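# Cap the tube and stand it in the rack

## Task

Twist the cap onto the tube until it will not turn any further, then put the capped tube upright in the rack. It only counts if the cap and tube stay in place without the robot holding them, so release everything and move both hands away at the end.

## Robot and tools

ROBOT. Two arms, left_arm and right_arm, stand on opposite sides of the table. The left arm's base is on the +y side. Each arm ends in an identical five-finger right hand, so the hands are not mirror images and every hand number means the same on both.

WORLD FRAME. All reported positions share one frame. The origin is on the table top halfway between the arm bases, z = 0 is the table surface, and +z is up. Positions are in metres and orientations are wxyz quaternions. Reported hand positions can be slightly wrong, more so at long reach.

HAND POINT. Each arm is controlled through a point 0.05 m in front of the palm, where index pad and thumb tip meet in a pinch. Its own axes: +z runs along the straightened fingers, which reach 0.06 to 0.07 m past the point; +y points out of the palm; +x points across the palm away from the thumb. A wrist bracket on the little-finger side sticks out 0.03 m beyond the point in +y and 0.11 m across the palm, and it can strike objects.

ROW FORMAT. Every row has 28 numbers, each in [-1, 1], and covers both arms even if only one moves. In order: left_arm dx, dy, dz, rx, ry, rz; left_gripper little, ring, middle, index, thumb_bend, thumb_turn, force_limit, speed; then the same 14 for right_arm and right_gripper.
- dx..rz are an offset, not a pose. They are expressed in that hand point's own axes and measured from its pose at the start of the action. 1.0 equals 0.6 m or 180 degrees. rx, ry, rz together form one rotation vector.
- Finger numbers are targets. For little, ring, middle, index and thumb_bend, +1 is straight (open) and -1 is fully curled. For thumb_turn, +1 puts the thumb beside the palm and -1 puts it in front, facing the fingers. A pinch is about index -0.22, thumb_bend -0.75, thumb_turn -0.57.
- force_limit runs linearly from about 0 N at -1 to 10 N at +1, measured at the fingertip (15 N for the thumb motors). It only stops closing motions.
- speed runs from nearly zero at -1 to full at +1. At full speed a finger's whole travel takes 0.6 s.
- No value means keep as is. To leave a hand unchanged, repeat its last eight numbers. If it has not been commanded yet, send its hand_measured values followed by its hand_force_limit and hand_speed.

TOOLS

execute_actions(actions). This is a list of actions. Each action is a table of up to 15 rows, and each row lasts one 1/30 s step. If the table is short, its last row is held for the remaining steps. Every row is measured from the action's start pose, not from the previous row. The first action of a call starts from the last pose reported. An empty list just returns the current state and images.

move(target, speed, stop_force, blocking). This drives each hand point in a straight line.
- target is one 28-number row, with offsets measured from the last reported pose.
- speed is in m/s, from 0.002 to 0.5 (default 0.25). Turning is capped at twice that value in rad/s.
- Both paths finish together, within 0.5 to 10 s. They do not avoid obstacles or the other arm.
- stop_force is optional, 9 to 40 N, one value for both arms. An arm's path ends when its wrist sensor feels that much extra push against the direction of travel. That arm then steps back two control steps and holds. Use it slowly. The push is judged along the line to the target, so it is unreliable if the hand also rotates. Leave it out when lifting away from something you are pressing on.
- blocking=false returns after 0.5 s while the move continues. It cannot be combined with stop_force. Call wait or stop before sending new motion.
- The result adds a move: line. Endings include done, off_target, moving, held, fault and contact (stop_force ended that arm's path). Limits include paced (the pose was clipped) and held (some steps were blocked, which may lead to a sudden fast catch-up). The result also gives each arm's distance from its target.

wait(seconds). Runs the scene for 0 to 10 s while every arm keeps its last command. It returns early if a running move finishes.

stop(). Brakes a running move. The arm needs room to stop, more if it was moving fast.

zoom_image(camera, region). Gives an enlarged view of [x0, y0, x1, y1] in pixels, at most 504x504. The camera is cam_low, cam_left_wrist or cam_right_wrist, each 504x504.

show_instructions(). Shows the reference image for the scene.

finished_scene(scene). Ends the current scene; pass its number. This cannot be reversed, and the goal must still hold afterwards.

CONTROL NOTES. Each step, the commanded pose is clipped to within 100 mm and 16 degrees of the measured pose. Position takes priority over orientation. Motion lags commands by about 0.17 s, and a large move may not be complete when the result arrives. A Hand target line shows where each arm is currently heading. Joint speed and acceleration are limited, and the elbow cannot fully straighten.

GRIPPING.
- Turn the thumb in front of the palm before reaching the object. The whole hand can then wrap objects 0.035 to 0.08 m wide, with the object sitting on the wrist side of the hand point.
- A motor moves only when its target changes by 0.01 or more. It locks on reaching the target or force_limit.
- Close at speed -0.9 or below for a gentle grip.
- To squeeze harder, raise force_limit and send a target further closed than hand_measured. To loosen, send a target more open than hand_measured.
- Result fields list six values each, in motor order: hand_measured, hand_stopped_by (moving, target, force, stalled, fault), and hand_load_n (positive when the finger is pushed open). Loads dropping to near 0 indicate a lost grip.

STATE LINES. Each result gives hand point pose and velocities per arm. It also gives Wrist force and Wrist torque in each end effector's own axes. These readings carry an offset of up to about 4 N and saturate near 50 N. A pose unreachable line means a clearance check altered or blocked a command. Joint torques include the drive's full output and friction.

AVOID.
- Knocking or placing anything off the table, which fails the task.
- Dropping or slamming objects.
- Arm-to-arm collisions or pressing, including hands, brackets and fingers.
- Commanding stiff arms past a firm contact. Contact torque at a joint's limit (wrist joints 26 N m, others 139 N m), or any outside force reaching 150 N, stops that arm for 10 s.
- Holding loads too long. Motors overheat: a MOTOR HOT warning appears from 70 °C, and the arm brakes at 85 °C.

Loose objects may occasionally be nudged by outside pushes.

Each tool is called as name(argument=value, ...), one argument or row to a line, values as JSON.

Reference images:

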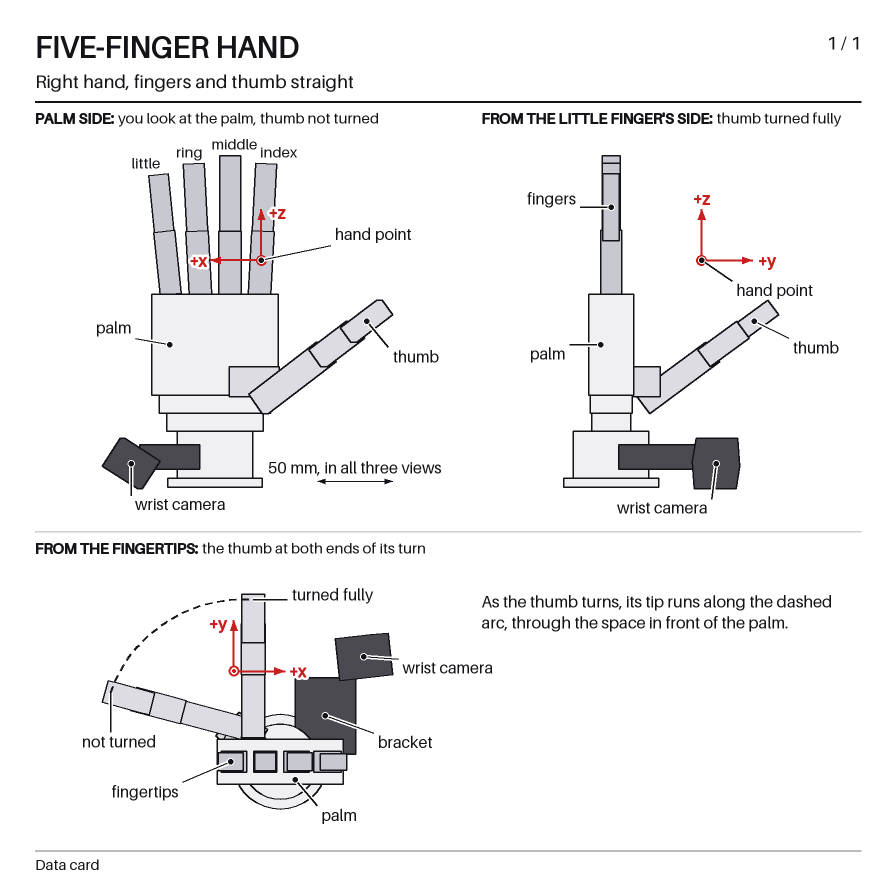

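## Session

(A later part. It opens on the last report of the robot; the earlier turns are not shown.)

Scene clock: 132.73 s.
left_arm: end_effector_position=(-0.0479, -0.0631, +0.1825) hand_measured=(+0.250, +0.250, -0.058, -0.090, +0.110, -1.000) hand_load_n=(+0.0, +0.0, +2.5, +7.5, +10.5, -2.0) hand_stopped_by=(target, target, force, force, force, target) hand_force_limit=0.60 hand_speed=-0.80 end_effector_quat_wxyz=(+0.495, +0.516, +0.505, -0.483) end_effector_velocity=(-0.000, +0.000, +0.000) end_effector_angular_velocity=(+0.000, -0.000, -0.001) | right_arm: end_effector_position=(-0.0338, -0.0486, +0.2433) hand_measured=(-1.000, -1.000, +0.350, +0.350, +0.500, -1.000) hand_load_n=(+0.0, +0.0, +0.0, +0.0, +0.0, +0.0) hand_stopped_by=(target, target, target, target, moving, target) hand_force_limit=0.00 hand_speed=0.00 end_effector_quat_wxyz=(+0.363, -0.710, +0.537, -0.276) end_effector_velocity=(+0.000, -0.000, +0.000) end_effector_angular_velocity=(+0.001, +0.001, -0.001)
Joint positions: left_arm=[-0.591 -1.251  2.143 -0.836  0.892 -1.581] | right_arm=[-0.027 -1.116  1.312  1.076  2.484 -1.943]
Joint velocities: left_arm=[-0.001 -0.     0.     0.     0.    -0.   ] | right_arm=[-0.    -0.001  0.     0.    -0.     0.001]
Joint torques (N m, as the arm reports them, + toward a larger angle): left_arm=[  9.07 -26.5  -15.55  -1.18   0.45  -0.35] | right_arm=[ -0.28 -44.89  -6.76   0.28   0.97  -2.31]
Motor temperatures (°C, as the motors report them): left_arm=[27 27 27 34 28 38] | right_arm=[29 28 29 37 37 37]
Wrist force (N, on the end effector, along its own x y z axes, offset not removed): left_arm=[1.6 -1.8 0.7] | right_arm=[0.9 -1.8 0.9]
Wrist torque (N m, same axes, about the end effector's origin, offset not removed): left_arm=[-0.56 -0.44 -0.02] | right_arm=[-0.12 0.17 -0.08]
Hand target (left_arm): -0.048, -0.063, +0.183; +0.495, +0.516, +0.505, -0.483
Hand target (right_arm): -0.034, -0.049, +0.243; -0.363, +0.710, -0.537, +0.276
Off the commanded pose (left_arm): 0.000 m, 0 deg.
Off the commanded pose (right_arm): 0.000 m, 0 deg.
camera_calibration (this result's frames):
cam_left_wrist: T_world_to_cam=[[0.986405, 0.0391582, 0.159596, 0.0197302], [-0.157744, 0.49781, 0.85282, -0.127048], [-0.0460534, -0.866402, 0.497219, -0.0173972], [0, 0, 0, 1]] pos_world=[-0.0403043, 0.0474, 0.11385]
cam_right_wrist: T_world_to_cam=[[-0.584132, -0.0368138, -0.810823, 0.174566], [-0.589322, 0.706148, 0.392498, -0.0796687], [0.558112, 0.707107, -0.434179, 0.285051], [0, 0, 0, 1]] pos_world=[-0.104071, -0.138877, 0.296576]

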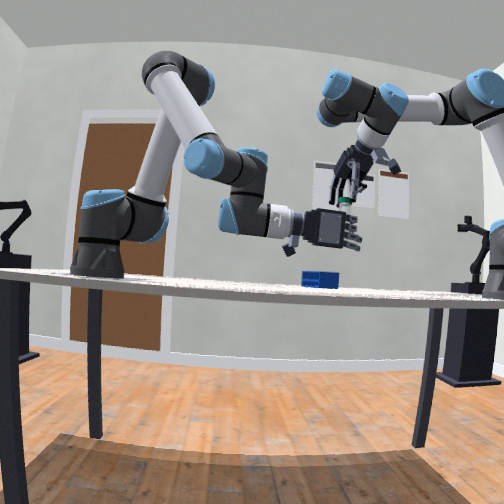

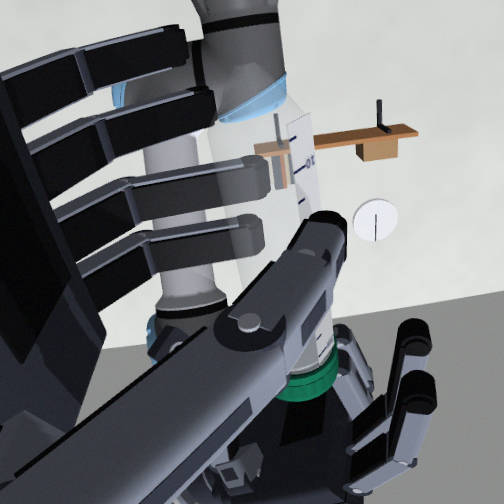

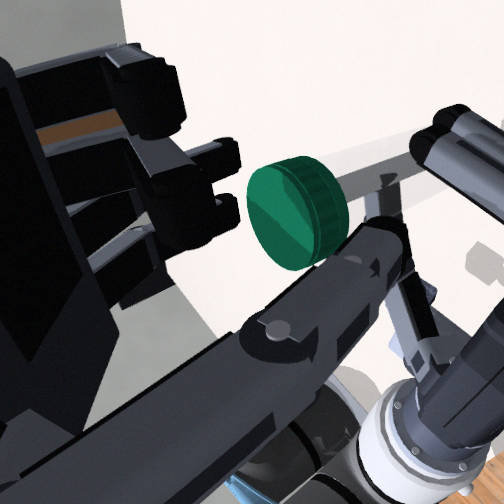

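move(
  target=[0,0.002,0,0,0,0.008,0.25,0.25,-0.3,-0.3,0.0,-1,0.6,-0.8,0.0275,0.017,-0.0264,0.0045,-0.608,-0.4355,-1,-1,0.35,0.35,0.5,-1,0,0],
  speed=0.5,
)

execute_actions(
  actions=[
    [[0,0,0,0,0,0,0.25,0.25,-0.3,-0.3,0.0,-1,0.6,-0.8,0,0,0,0,0,0,-1,-1,0.12,0.08,0.19,-1,0,0]],
    [[0,0,0,0,0,0,0.25,0.25,-0.3,-0.3,0.0,-1,0.6,-0.8,0,0,0,0,0,0,-1,-1,-0.3,-0.3,-0.1,-1,0.1,-0.8]],
    [[0,0,0,0,0,0,0.25,0.25,-0.3,-0.3,0.0,-1,0.6,-0.8,0,0.0014,0.001,0,0,0,-1,-1,-0.3,-0.3,-0.1,-1,0.1,-0.8]],
  ],
)

move(
  target=[0,0,0,0,0,0,0.25,0.25,-0.3,-0.3,0.0,-1,0.6,-0.8,0.013,-0.006,0.0096,-0.0015,0.203,0.1455,-1,-1,-0.3,-0.3,-0.1,-1,0.1,-0.8],
  speed=0.4,
)

move(
  target=[0,0,0,0,0,0,0.25,0.25,-0.3,-0.3,0.0,-1,0.6,-0.8,0.013,-0.0062,0.0095,-0.0015,0.203,0.1455,-1,-1,-0.3,-0.3,-0.1,-1,0.1,-0.8],
  speed=0.4,
)

zoom_image(
  camera="cam_low",
  region=[305,180,385,260],
)

move(
  target=[0,0,0,0,0,0,0.25,0.25,-0.3,-0.3,0.0,-1,0.6,-0.8,0.012,-0.0058,0.0084,-0.0015,0.203,0.1455,-1,-1,-0.3,-0.3,-0.1,-1,0.1,-0.8],
  speed=0.4,
)

Scene clock: 136.70 s.
left_arm: end_effector_position=(-0.0467, -0.0631, +0.1826) hand_measured=(+0.250, +0.250, -0.058, -0.090, +0.110, -1.000) hand_load_n=(+0.0, +0.0, +2.5, +7.5, +10.5, -2.0) hand_stopped_by=(target, target, force, force, force, target) hand_force_limit=0.60 hand_speed=-0.80 end_effector_quat_wxyz=(+0.501, +0.523, +0.498, -0.476) end_effector_velocity=(-0.000, -0.000, +0.001) end_effector_angular_velocity=(-0.002, +0.001, -0.001) | right_arm: end_effector_position=(-0.0472, -0.0695, +0.2442) hand_measured=(-1.000, -1.000, +0.350, +0.350, +0.500, -1.000) hand_load_n=(+0.0, +0.0, +0.0, +0.0, +0.0, +0.0) hand_stopped_by=(target, target, target, target, target, target) hand_force_limit=0.00 hand_speed=0.00 end_effector_quat_wxyz=(-0.399, +0.767, +0.448, -0.227) end_effector_velocity=(+0.000, -0.000, -0.000) end_effector_angular_velocity=(-0.003, +0.000, +0.013)
Joint positions: left_arm=[-0.587 -1.249  2.146 -0.842  0.896 -1.556] | right_arm=[-0.656 -1.105  1.394  1.358  0.619 -4.817]
Joint velocities: left_arm=[-0.    -0.002 -0.    -0.     0.     0.   ] | right_arm=[ 0.001  0.007 -0.005  0.017  0.003 -0.02 ]
Joint torques (N m, as the arm reports them, + toward a larger angle): left_arm=[ 10.92 -17.4   -2.92  -3.09   1.63   2.7 ] | right_arm=[  8.73 -27.49 -29.08   4.41   1.45  -2.29]
Motor temperatures (°C, as the motors report them): left_arm=[27 27 27 34 28 38] | right_arm=[29 28 29 37 37 37]
Wrist force (N, on the end effector, along its own x y z axes, offset not removed): left_arm=[2.6 -1.3 0.1] | right_arm=[1.1 -0.7 0.0]
Wrist torque (N m, same axes, about the end effector's origin, offset not removed): left_arm=[-0.42 -0.54 0.00] | right_arm=[-0.06 0.10 0.17]
Hand target (left_arm): -0.047, -0.063, +0.183; +0.501, +0.523, +0.498, -0.476
Hand target (right_arm): -0.047, -0.070, +0.244; -0.399, +0.767, +0.448, -0.227
Off the commanded pose (left_arm): 0.000 m, 0 deg.
Off the commanded pose (right_arm): 0.000 m, 0 deg.
move: done
camera_calibration (this result's frames):
cam_left_wrist: T_world_to_cam=[[0.982127, 0.0380802, 0.184325, 0.0137526], [-0.178575, 0.49796, 0.848614, -0.127088], [-0.0594712, -0.866363, 0.495861, -0.0177334], [0, 0, 0, 1]] pos_world=[-0.0372562, 0.0473975, 0.114107]
cam_right_wrist: T_world_to_cam=[[0.433748, -0.382165, -0.815973, 0.192067], [-0.0887985, -0.919319, 0.383364, -0.160317], [-0.896648, -0.0938263, -0.432689, 0.182968], [0, 0, 0, 1]] pos_world=[0.0665133, -0.0568139, 0.29735]

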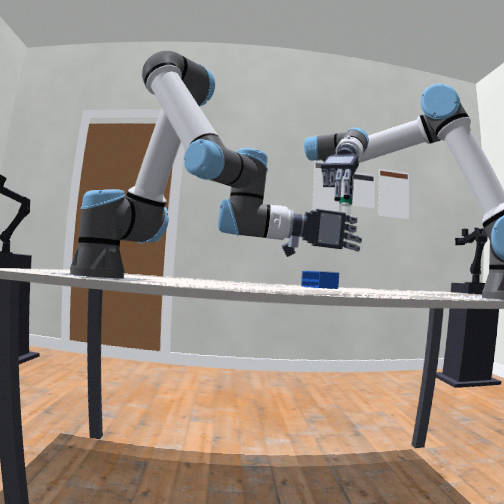

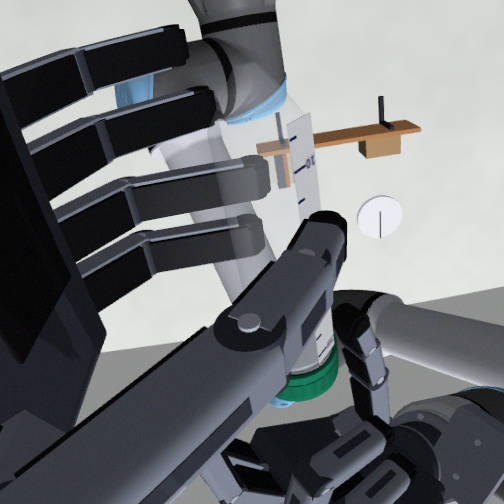

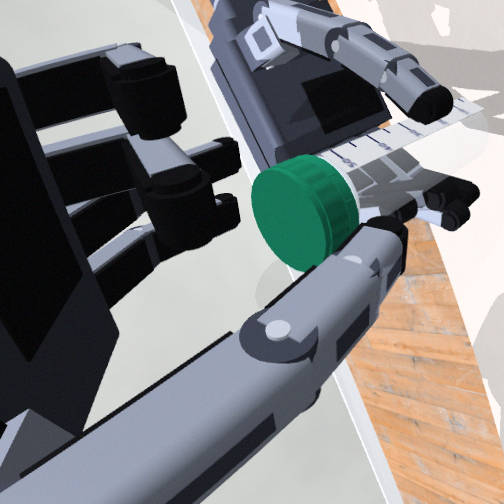

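Scene clock: 138.20 s.
left_arm: end_effector_position=(-0.0467, -0.0631, +0.1825) hand_measured=(+0.250, +0.250, -0.058, -0.090, +0.110, -1.000) hand_load_n=(+0.0, +0.0, +4.0, +8.0, +10.0, -2.5) hand_stopped_by=(target, target, force, force, force, target) hand_force_limit=0.60 hand_speed=-0.80 end_effector_quat_wxyz=(+0.501, +0.523, +0.498, -0.476) end_effector_velocity=(+0.000, -0.000, +0.000) end_effector_angular_velocity=(-0.000, +0.000, +0.000) | right_arm: end_effector_position=(-0.0472, -0.0695, +0.2432) hand_measured=(-1.000, -1.000, +0.012, -0.050, +0.130, -1.000) hand_load_n=(+0.0, +0.0, +5.0, +5.5, +8.5, -1.0) hand_stopped_by=(target, target, force, force, force, target) hand_force_limit=0.10 hand_speed=-0.80 end_effector_quat_wxyz=(-0.399, +0.767, +0.448, -0.227) end_effector_velocity=(+0.000, +0.000, -0.000) end_effector_angular_velocity=(-0.001, +0.001, -0.001)
Joint positions: left_arm=[-0.587 -1.249  2.146 -0.842  0.896 -1.556] | right_arm=[-0.656 -1.105  1.395  1.356  0.619 -4.817]
Joint velocities: left_arm=[ 0.001 -0.001 -0.     0.     0.     0.   ] | right_arm=[-0.     0.001  0.    -0.001 -0.     0.002]
Joint torques (N m, as the arm reports them, + toward a larger angle): left_arm=[ 10.53 -23.79  -7.75  -2.82   1.26   2.3 ] | right_arm=[  0.29 -22.86  -3.9   -0.21  -1.59   2.41]
Motor temperatures (°C, as the motors report them): left_arm=[27 27 27 34 28 38] | right_arm=[29 28 29 37 37 37]
Wrist force (N, on the end effector, along its own x y z axes, offset not removed): left_arm=[10.6 -3.1 3.0] | right_arm=[3.1 -8.8 -8.4]
Wrist torque (N m, same axes, about the end effector's origin, offset not removed): left_arm=[-0.62 -0.50 -0.04] | right_arm=[0.09 0.18 -0.10]
Hand target (left_arm): -0.047, -0.063, +0.183; +0.501, +0.523, +0.498, -0.476
Hand target (right_arm): -0.047, -0.070, +0.243; -0.399, +0.767, +0.448, -0.227
Off the commanded pose (left_arm): 0.000 m, 0 deg.
Off the commanded pose (right_arm): 0.000 m, 0 deg.
camera_calibration (this result's frames):
cam_left_wrist: T_world_to_cam=[[0.982117, 0.0380491, 0.184387, 0.0137421], [-0.178616, 0.497916, 0.848632, -0.127068], [-0.0595193, -0.86639, 0.495808, -0.0177032], [0, 0, 0, 1]] pos_world=[-0.0372465, 0.0474087, 0.114078]
cam_right_wrist: T_world_to_cam=[[0.43383, -0.382129, -0.815947, 0.191245], [-0.0887788, -0.919329, 0.383343, -0.159904], [-0.89661, -0.0938667, -0.432757, 0.182549], [0, 0, 0, 1]] pos_world=[0.0665115, -0.0567892, 0.296344]

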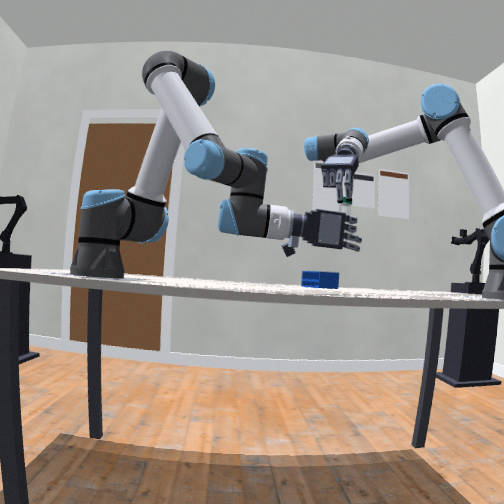

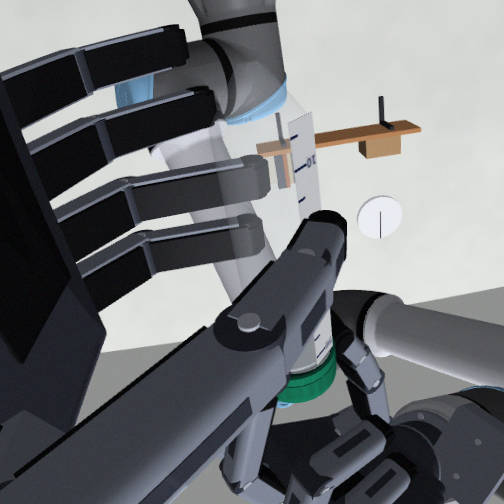

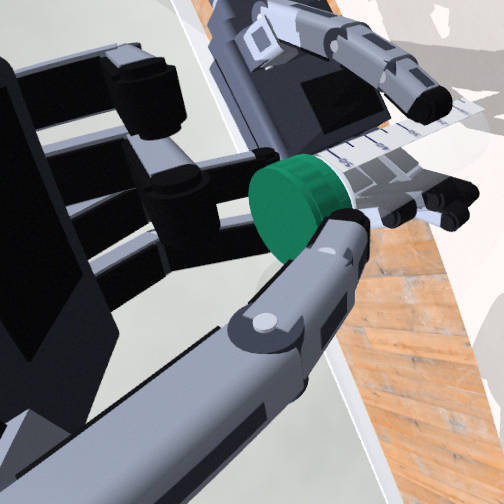

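Scene clock: 139.87 s.
left_arm: end_effector_position=(-0.0467, -0.0631, +0.1825) hand_measured=(+0.250, +0.250, -0.058, -0.090, +0.110, -1.000) hand_load_n=(+0.0, +0.0, +3.5, +9.0, +9.0, -1.0) hand_stopped_by=(target, target, force, force, force, target) hand_force_limit=0.60 hand_speed=-0.80 end_effector_quat_wxyz=(+0.501, +0.523, +0.498, -0.476) end_effector_velocity=(+0.001, -0.000, -0.001) end_effector_angular_velocity=(+0.001, -0.001, +0.001) | right_arm: end_effector_position=(-0.0492, -0.0593, +0.2431) hand_measured=(-1.000, -1.000, +0.012, -0.050, +0.130, -1.000) hand_load_n=(+0.0, +0.0, +6.0, +4.5, +9.0, -2.0) hand_stopped_by=(target, target, force, force, force, target) hand_force_limit=0.10 hand_speed=-0.80 end_effector_quat_wxyz=(-0.455, +0.880, +0.120, -0.059) end_effector_velocity=(+0.000, -0.000, -0.000) end_effector_angular_velocity=(-0.001, -0.004, -0.012)
Joint positions: left_arm=[-0.587 -1.249  2.146 -0.842  0.896 -1.556] | right_arm=[-0.578 -1.47   1.668  0.579  0.969 -3.655]
Joint velocities: left_arm=[0.001 0.001 0.    0.    0.    0.   ] | right_arm=[ 0.005 -0.005  0.004 -0.006  0.015  0.011]
Joint torques (N m, as the arm reports them, + toward a larger angle): left_arm=[  9.63 -23.97  -8.35  -0.99   0.42   1.77] | right_arm=[  9.32 -29.23  -3.6    0.6    3.23   2.33]
Motor temperatures (°C, as the motors report them): left_arm=[27 27 27 34 28 38] | right_arm=[29 28 29 37 37 37]
Wrist force (N, on the end effector, along its own x y z axes, offset not removed): left_arm=[8.7 -1.9 5.5] | right_arm=[1.7 -13.6 4.0]
Wrist torque (N m, same axes, about the end effector's origin, offset not removed): left_arm=[-0.35 -0.31 0.02] | right_arm=[-0.64 -0.03 -0.34]
Hand target (left_arm): -0.047, -0.063, +0.183; +0.501, +0.523, +0.498, -0.476
Hand target (right_arm): -0.049, -0.059, +0.243; -0.455, +0.880, +0.120, -0.059
Off the commanded pose (left_arm): 0.000 m, 0 deg.
Off the commanded pose (right_arm): 0.000 m, 0 deg.
move: done
camera_calibration (this result's frames):
cam_left_wrist: T_world_to_cam=[[0.982116, 0.0380452, 0.184393, 0.0137418], [-0.178619, 0.497929, 0.848624, -0.127069], [-0.0595287, -0.866383, 0.49582, -0.017709], [0, 0, 0, 1]] pos_world=[-0.0372471, 0.0474057, 0.11408]
cam_right_wrist: T_world_to_cam=[[0.0339934, -0.57753, -0.815662, 0.164628], [-0.70988, -0.588436, 0.387057, -0.162514], [-0.703501, 0.565865, -0.42998, 0.229688], [0, 0, 0, 1]] pos_world=[0.0406243, -0.130524, 0.295944]

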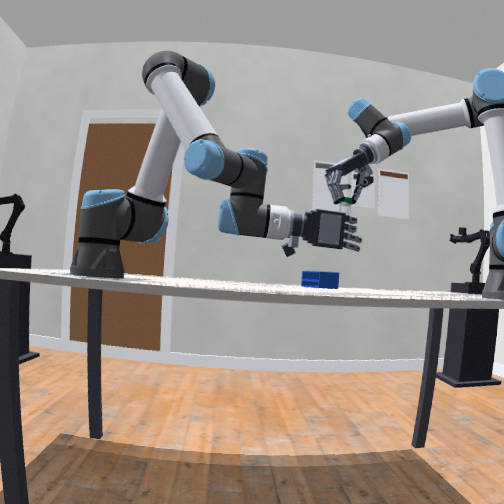

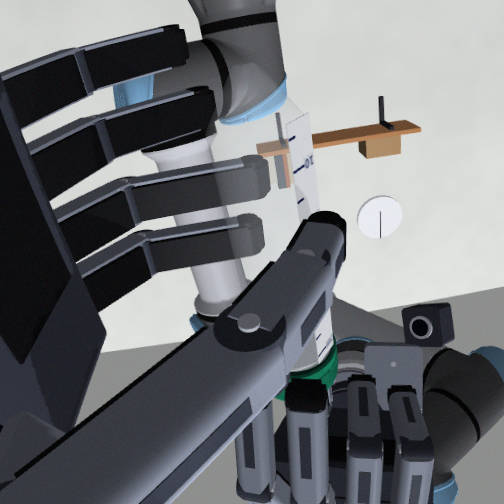

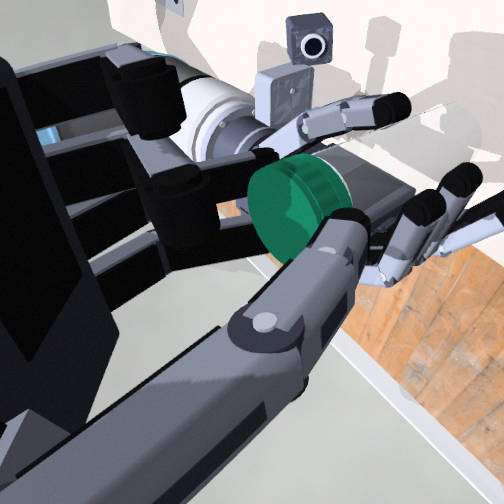

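Scene clock: 141.50 s.
left_arm: end_effector_position=(-0.0467, -0.0631, +0.1825) hand_measured=(+0.250, +0.250, -0.058, -0.090, +0.110, -1.000) hand_load_n=(+0.0, +0.0, +2.5, +10.0, +8.0, +0.5) hand_stopped_by=(target, target, force, force, force, target) hand_force_limit=0.60 hand_speed=-0.80 end_effector_quat_wxyz=(+0.501, +0.523, +0.498, -0.476) end_effector_velocity=(+0.000, +0.000, +0.000) end_effector_angular_velocity=(-0.001, +0.000, +0.001) | right_arm: end_effector_position=(-0.0436, -0.0507, +0.2431) hand_measured=(-1.000, -1.000, +0.012, -0.050, +0.130, -1.000) hand_load_n=(+0.0, +0.0, +7.0, +5.0, +8.0, -1.0) hand_stopped_by=(target, target, force, force, force, target) hand_force_limit=0.10 hand_speed=-0.80 end_effector_quat_wxyz=(+0.443, -0.860, +0.226, -0.117) end_effector_velocity=(+0.000, -0.000, -0.001) end_effector_angular_velocity=(-0.007, -0.001, -0.015)
Joint positions: left_arm=[-0.587 -1.249  2.146 -0.842  0.896 -1.556] | right_arm=[-0.247 -1.485  1.663  0.471  1.849 -2.937]
Joint velocities: left_arm=[ 0.    -0.001  0.    -0.    -0.     0.001] | right_arm=[ 0.007  0.008 -0.007  0.009  0.019  0.012]
Joint torques (N m, as the arm reports them, + toward a larger angle): left_arm=[  9.26 -23.38  -7.88  -0.6    0.47   1.8 ] | right_arm=[  9.83  -9.98 -25.98   4.24   2.62   2.17]
Motor temperatures (°C, as the motors report them): left_arm=[27 27 27 34 28 38] | right_arm=[29 28 29 37 37 37]
Wrist force (N, on the end effector, along its own x y z axes, offset not removed): left_arm=[6.4 -4.9 7.5] | right_arm=[-2.0 -9.2 2.2]
Wrist torque (N m, same axes, about the end effector's origin, offset not removed): left_arm=[-0.58 -0.19 -0.14] | right_arm=[0.13 0.22 -0.20]
Hand target (left_arm): -0.047, -0.063, +0.183; +0.501, +0.523, +0.498, -0.476
Hand target (right_arm): -0.044, -0.051, +0.243; -0.443, +0.860, -0.227, +0.117
Off the commanded pose (left_arm): 0.000 m, 0 deg.
Off the commanded pose (right_arm): 0.000 m, 0 deg.
move: done
camera_calibration (this result's frames):
cam_left_wrist: T_world_to_cam=[[0.982116, 0.0380453, 0.184393, 0.0137418], [-0.178618, 0.497929, 0.848624, -0.127069], [-0.0595285, -0.866383, 0.49582, -0.017709], [0, 0, 0, 1]] pos_world=[-0.0372471, 0.0474057, 0.11408]
cam_right_wrist: T_world_to_cam=[[-0.38738, -0.433633, -0.813571, 0.157755], [-0.916323, 0.0840069, 0.39153, -0.129465], [-0.101435, 0.897165, -0.429891, 0.271718], [0, 0, 0, 1]] pos_world=[-0.0299589, -0.164492, 0.295843]

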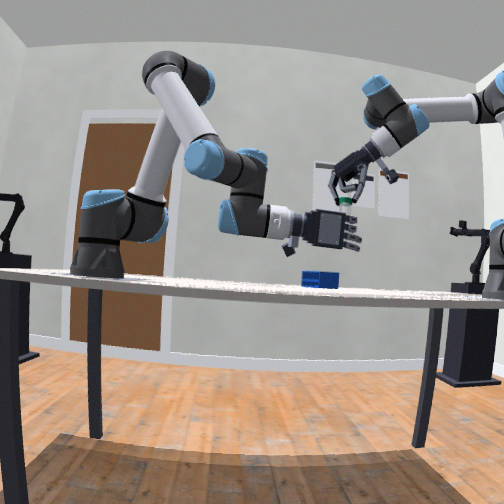

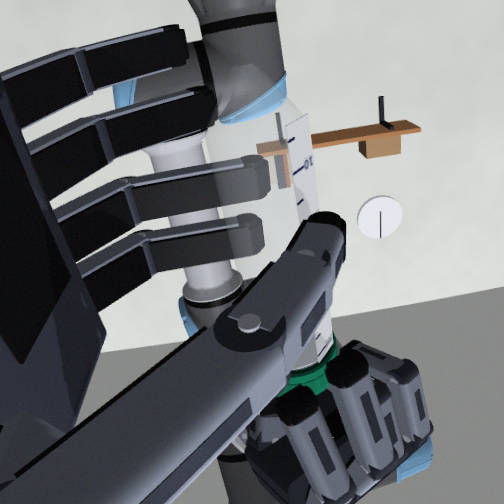

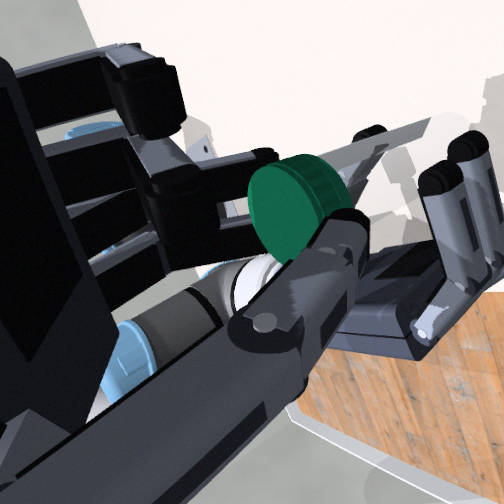

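Region (305, 180, 385, 260) of cam_low's 504x504 image, scaled by 6.300, with more detail than that image has.

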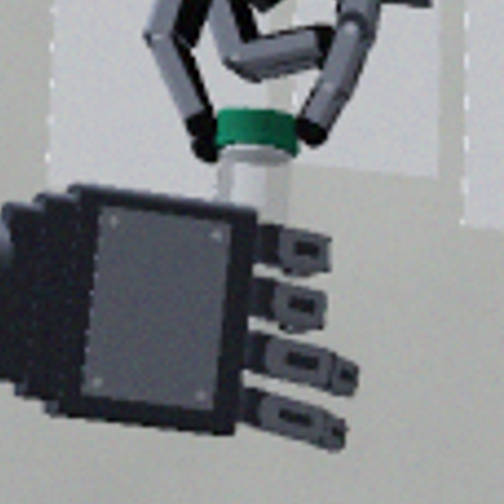

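Scene clock: 143.23 s.
left_arm: end_effector_position=(-0.0467, -0.0631, +0.1825) hand_measured=(+0.250, +0.250, -0.058, -0.090, +0.110, -1.000) hand_load_n=(+0.0, +0.0, +1.0, +11.5, +7.5, -0.5) hand_stopped_by=(target, target, force, force, force, target) hand_force_limit=0.60 hand_speed=-0.80 end_effector_quat_wxyz=(+0.501, +0.523, +0.498, -0.476) end_effector_velocity=(+0.000, +0.000, +0.001) end_effector_angular_velocity=(-0.001, +0.001, +0.000) | right_arm: end_effector_position=(-0.0344, -0.0490, +0.2428) hand_measured=(-1.000, -1.000, +0.012, -0.050, +0.130, -1.000) hand_load_n=(+0.0, +0.0, +6.5, +5.0, +8.5, +1.0) hand_stopped_by=(target, target, force, force, force, target) hand_force_limit=0.10 hand_speed=-0.80 end_effector_quat_wxyz=(+0.363, -0.709, +0.538, -0.275) end_effector_velocity=(-0.000, -0.000, -0.000) end_effector_angular_velocity=(-0.004, +0.003, -0.012)
Joint positions: left_arm=[-0.587 -1.249  2.146 -0.842  0.896 -1.556] | right_arm=[-0.025 -1.116  1.314  1.077  2.484 -1.938]
Joint velocities: left_arm=[ 0.    -0.002  0.     0.     0.    -0.   ] | right_arm=[ 0.001  0.008 -0.008  0.02   0.001  0.021]
Joint torques (N m, as the arm reports them, + toward a larger angle): left_arm=[  9.78 -23.8   -6.96  -0.73  -1.52   1.63] | right_arm=[ 11.07 -26.19 -28.39   4.45   2.45   2.11]
Motor temperatures (°C, as the motors report them): left_arm=[27 27 27 34 28 38] | right_arm=[29 28 29 37 37 37]
Wrist force (N, on the end effector, along its own x y z axes, offset not removed): left_arm=[4.7 -4.6 5.7] | right_arm=[0.6 -8.0 -0.4]
Wrist torque (N m, same axes, about the end effector's origin, offset not removed): left_arm=[-0.38 -0.30 -0.01] | right_arm=[0.10 -0.16 0.30]
Hand target (left_arm): -0.047, -0.063, +0.183; +0.501, +0.523, +0.498, -0.476
Hand target (right_arm): -0.034, -0.049, +0.243; -0.363, +0.709, -0.538, +0.276
Off the commanded pose (left_arm): 0.000 m, 0 deg.
Off the commanded pose (right_arm): 0.000 m, 0 deg.
move: done
camera_calibration (this result's frames):
cam_left_wrist: T_world_to_cam=[[0.982117, 0.0380215, 0.184392, 0.0137465], [-0.178606, 0.497933, 0.848624, -0.127068], [-0.0595489, -0.866382, 0.495819, -0.0177113], [0, 0, 0, 1]] pos_world=[-0.0372505, 0.0474041, 0.11408]
cam_right_wrist: T_world_to_cam=[[-0.58466, -0.0344663, -0.810546, 0.17384], [-0.587849, 0.70655, 0.393981, -0.0798783], [0.559112, 0.706824, -0.433352, 0.285267], [0, 0, 0, 1]] pos_world=[-0.104815, -0.139204, 0.295997]

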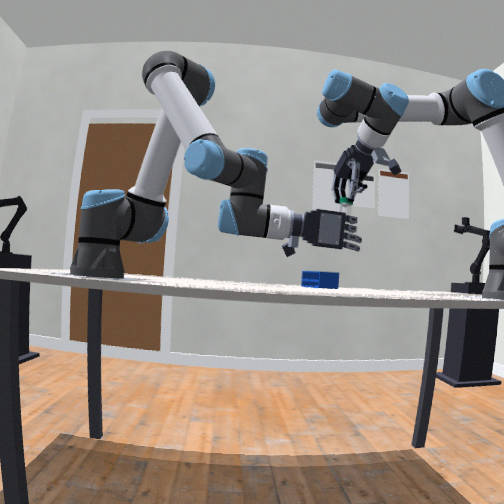

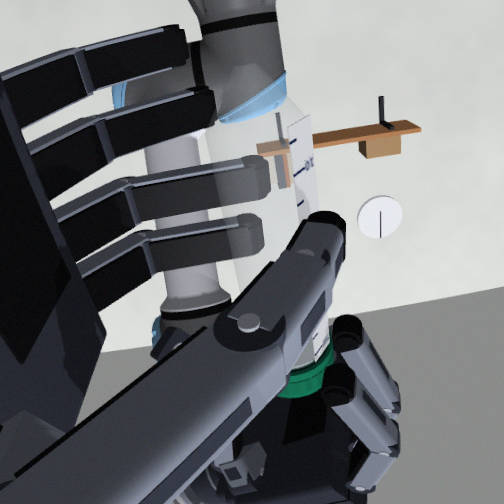

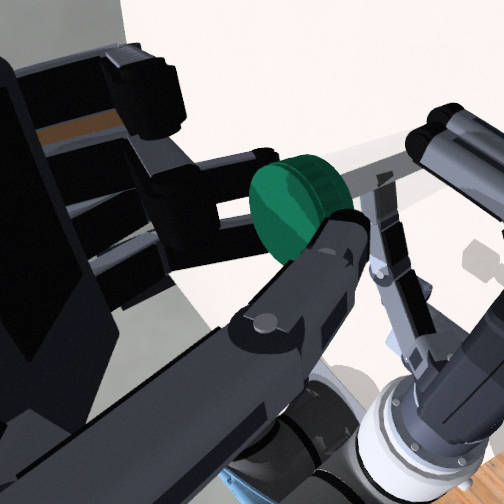

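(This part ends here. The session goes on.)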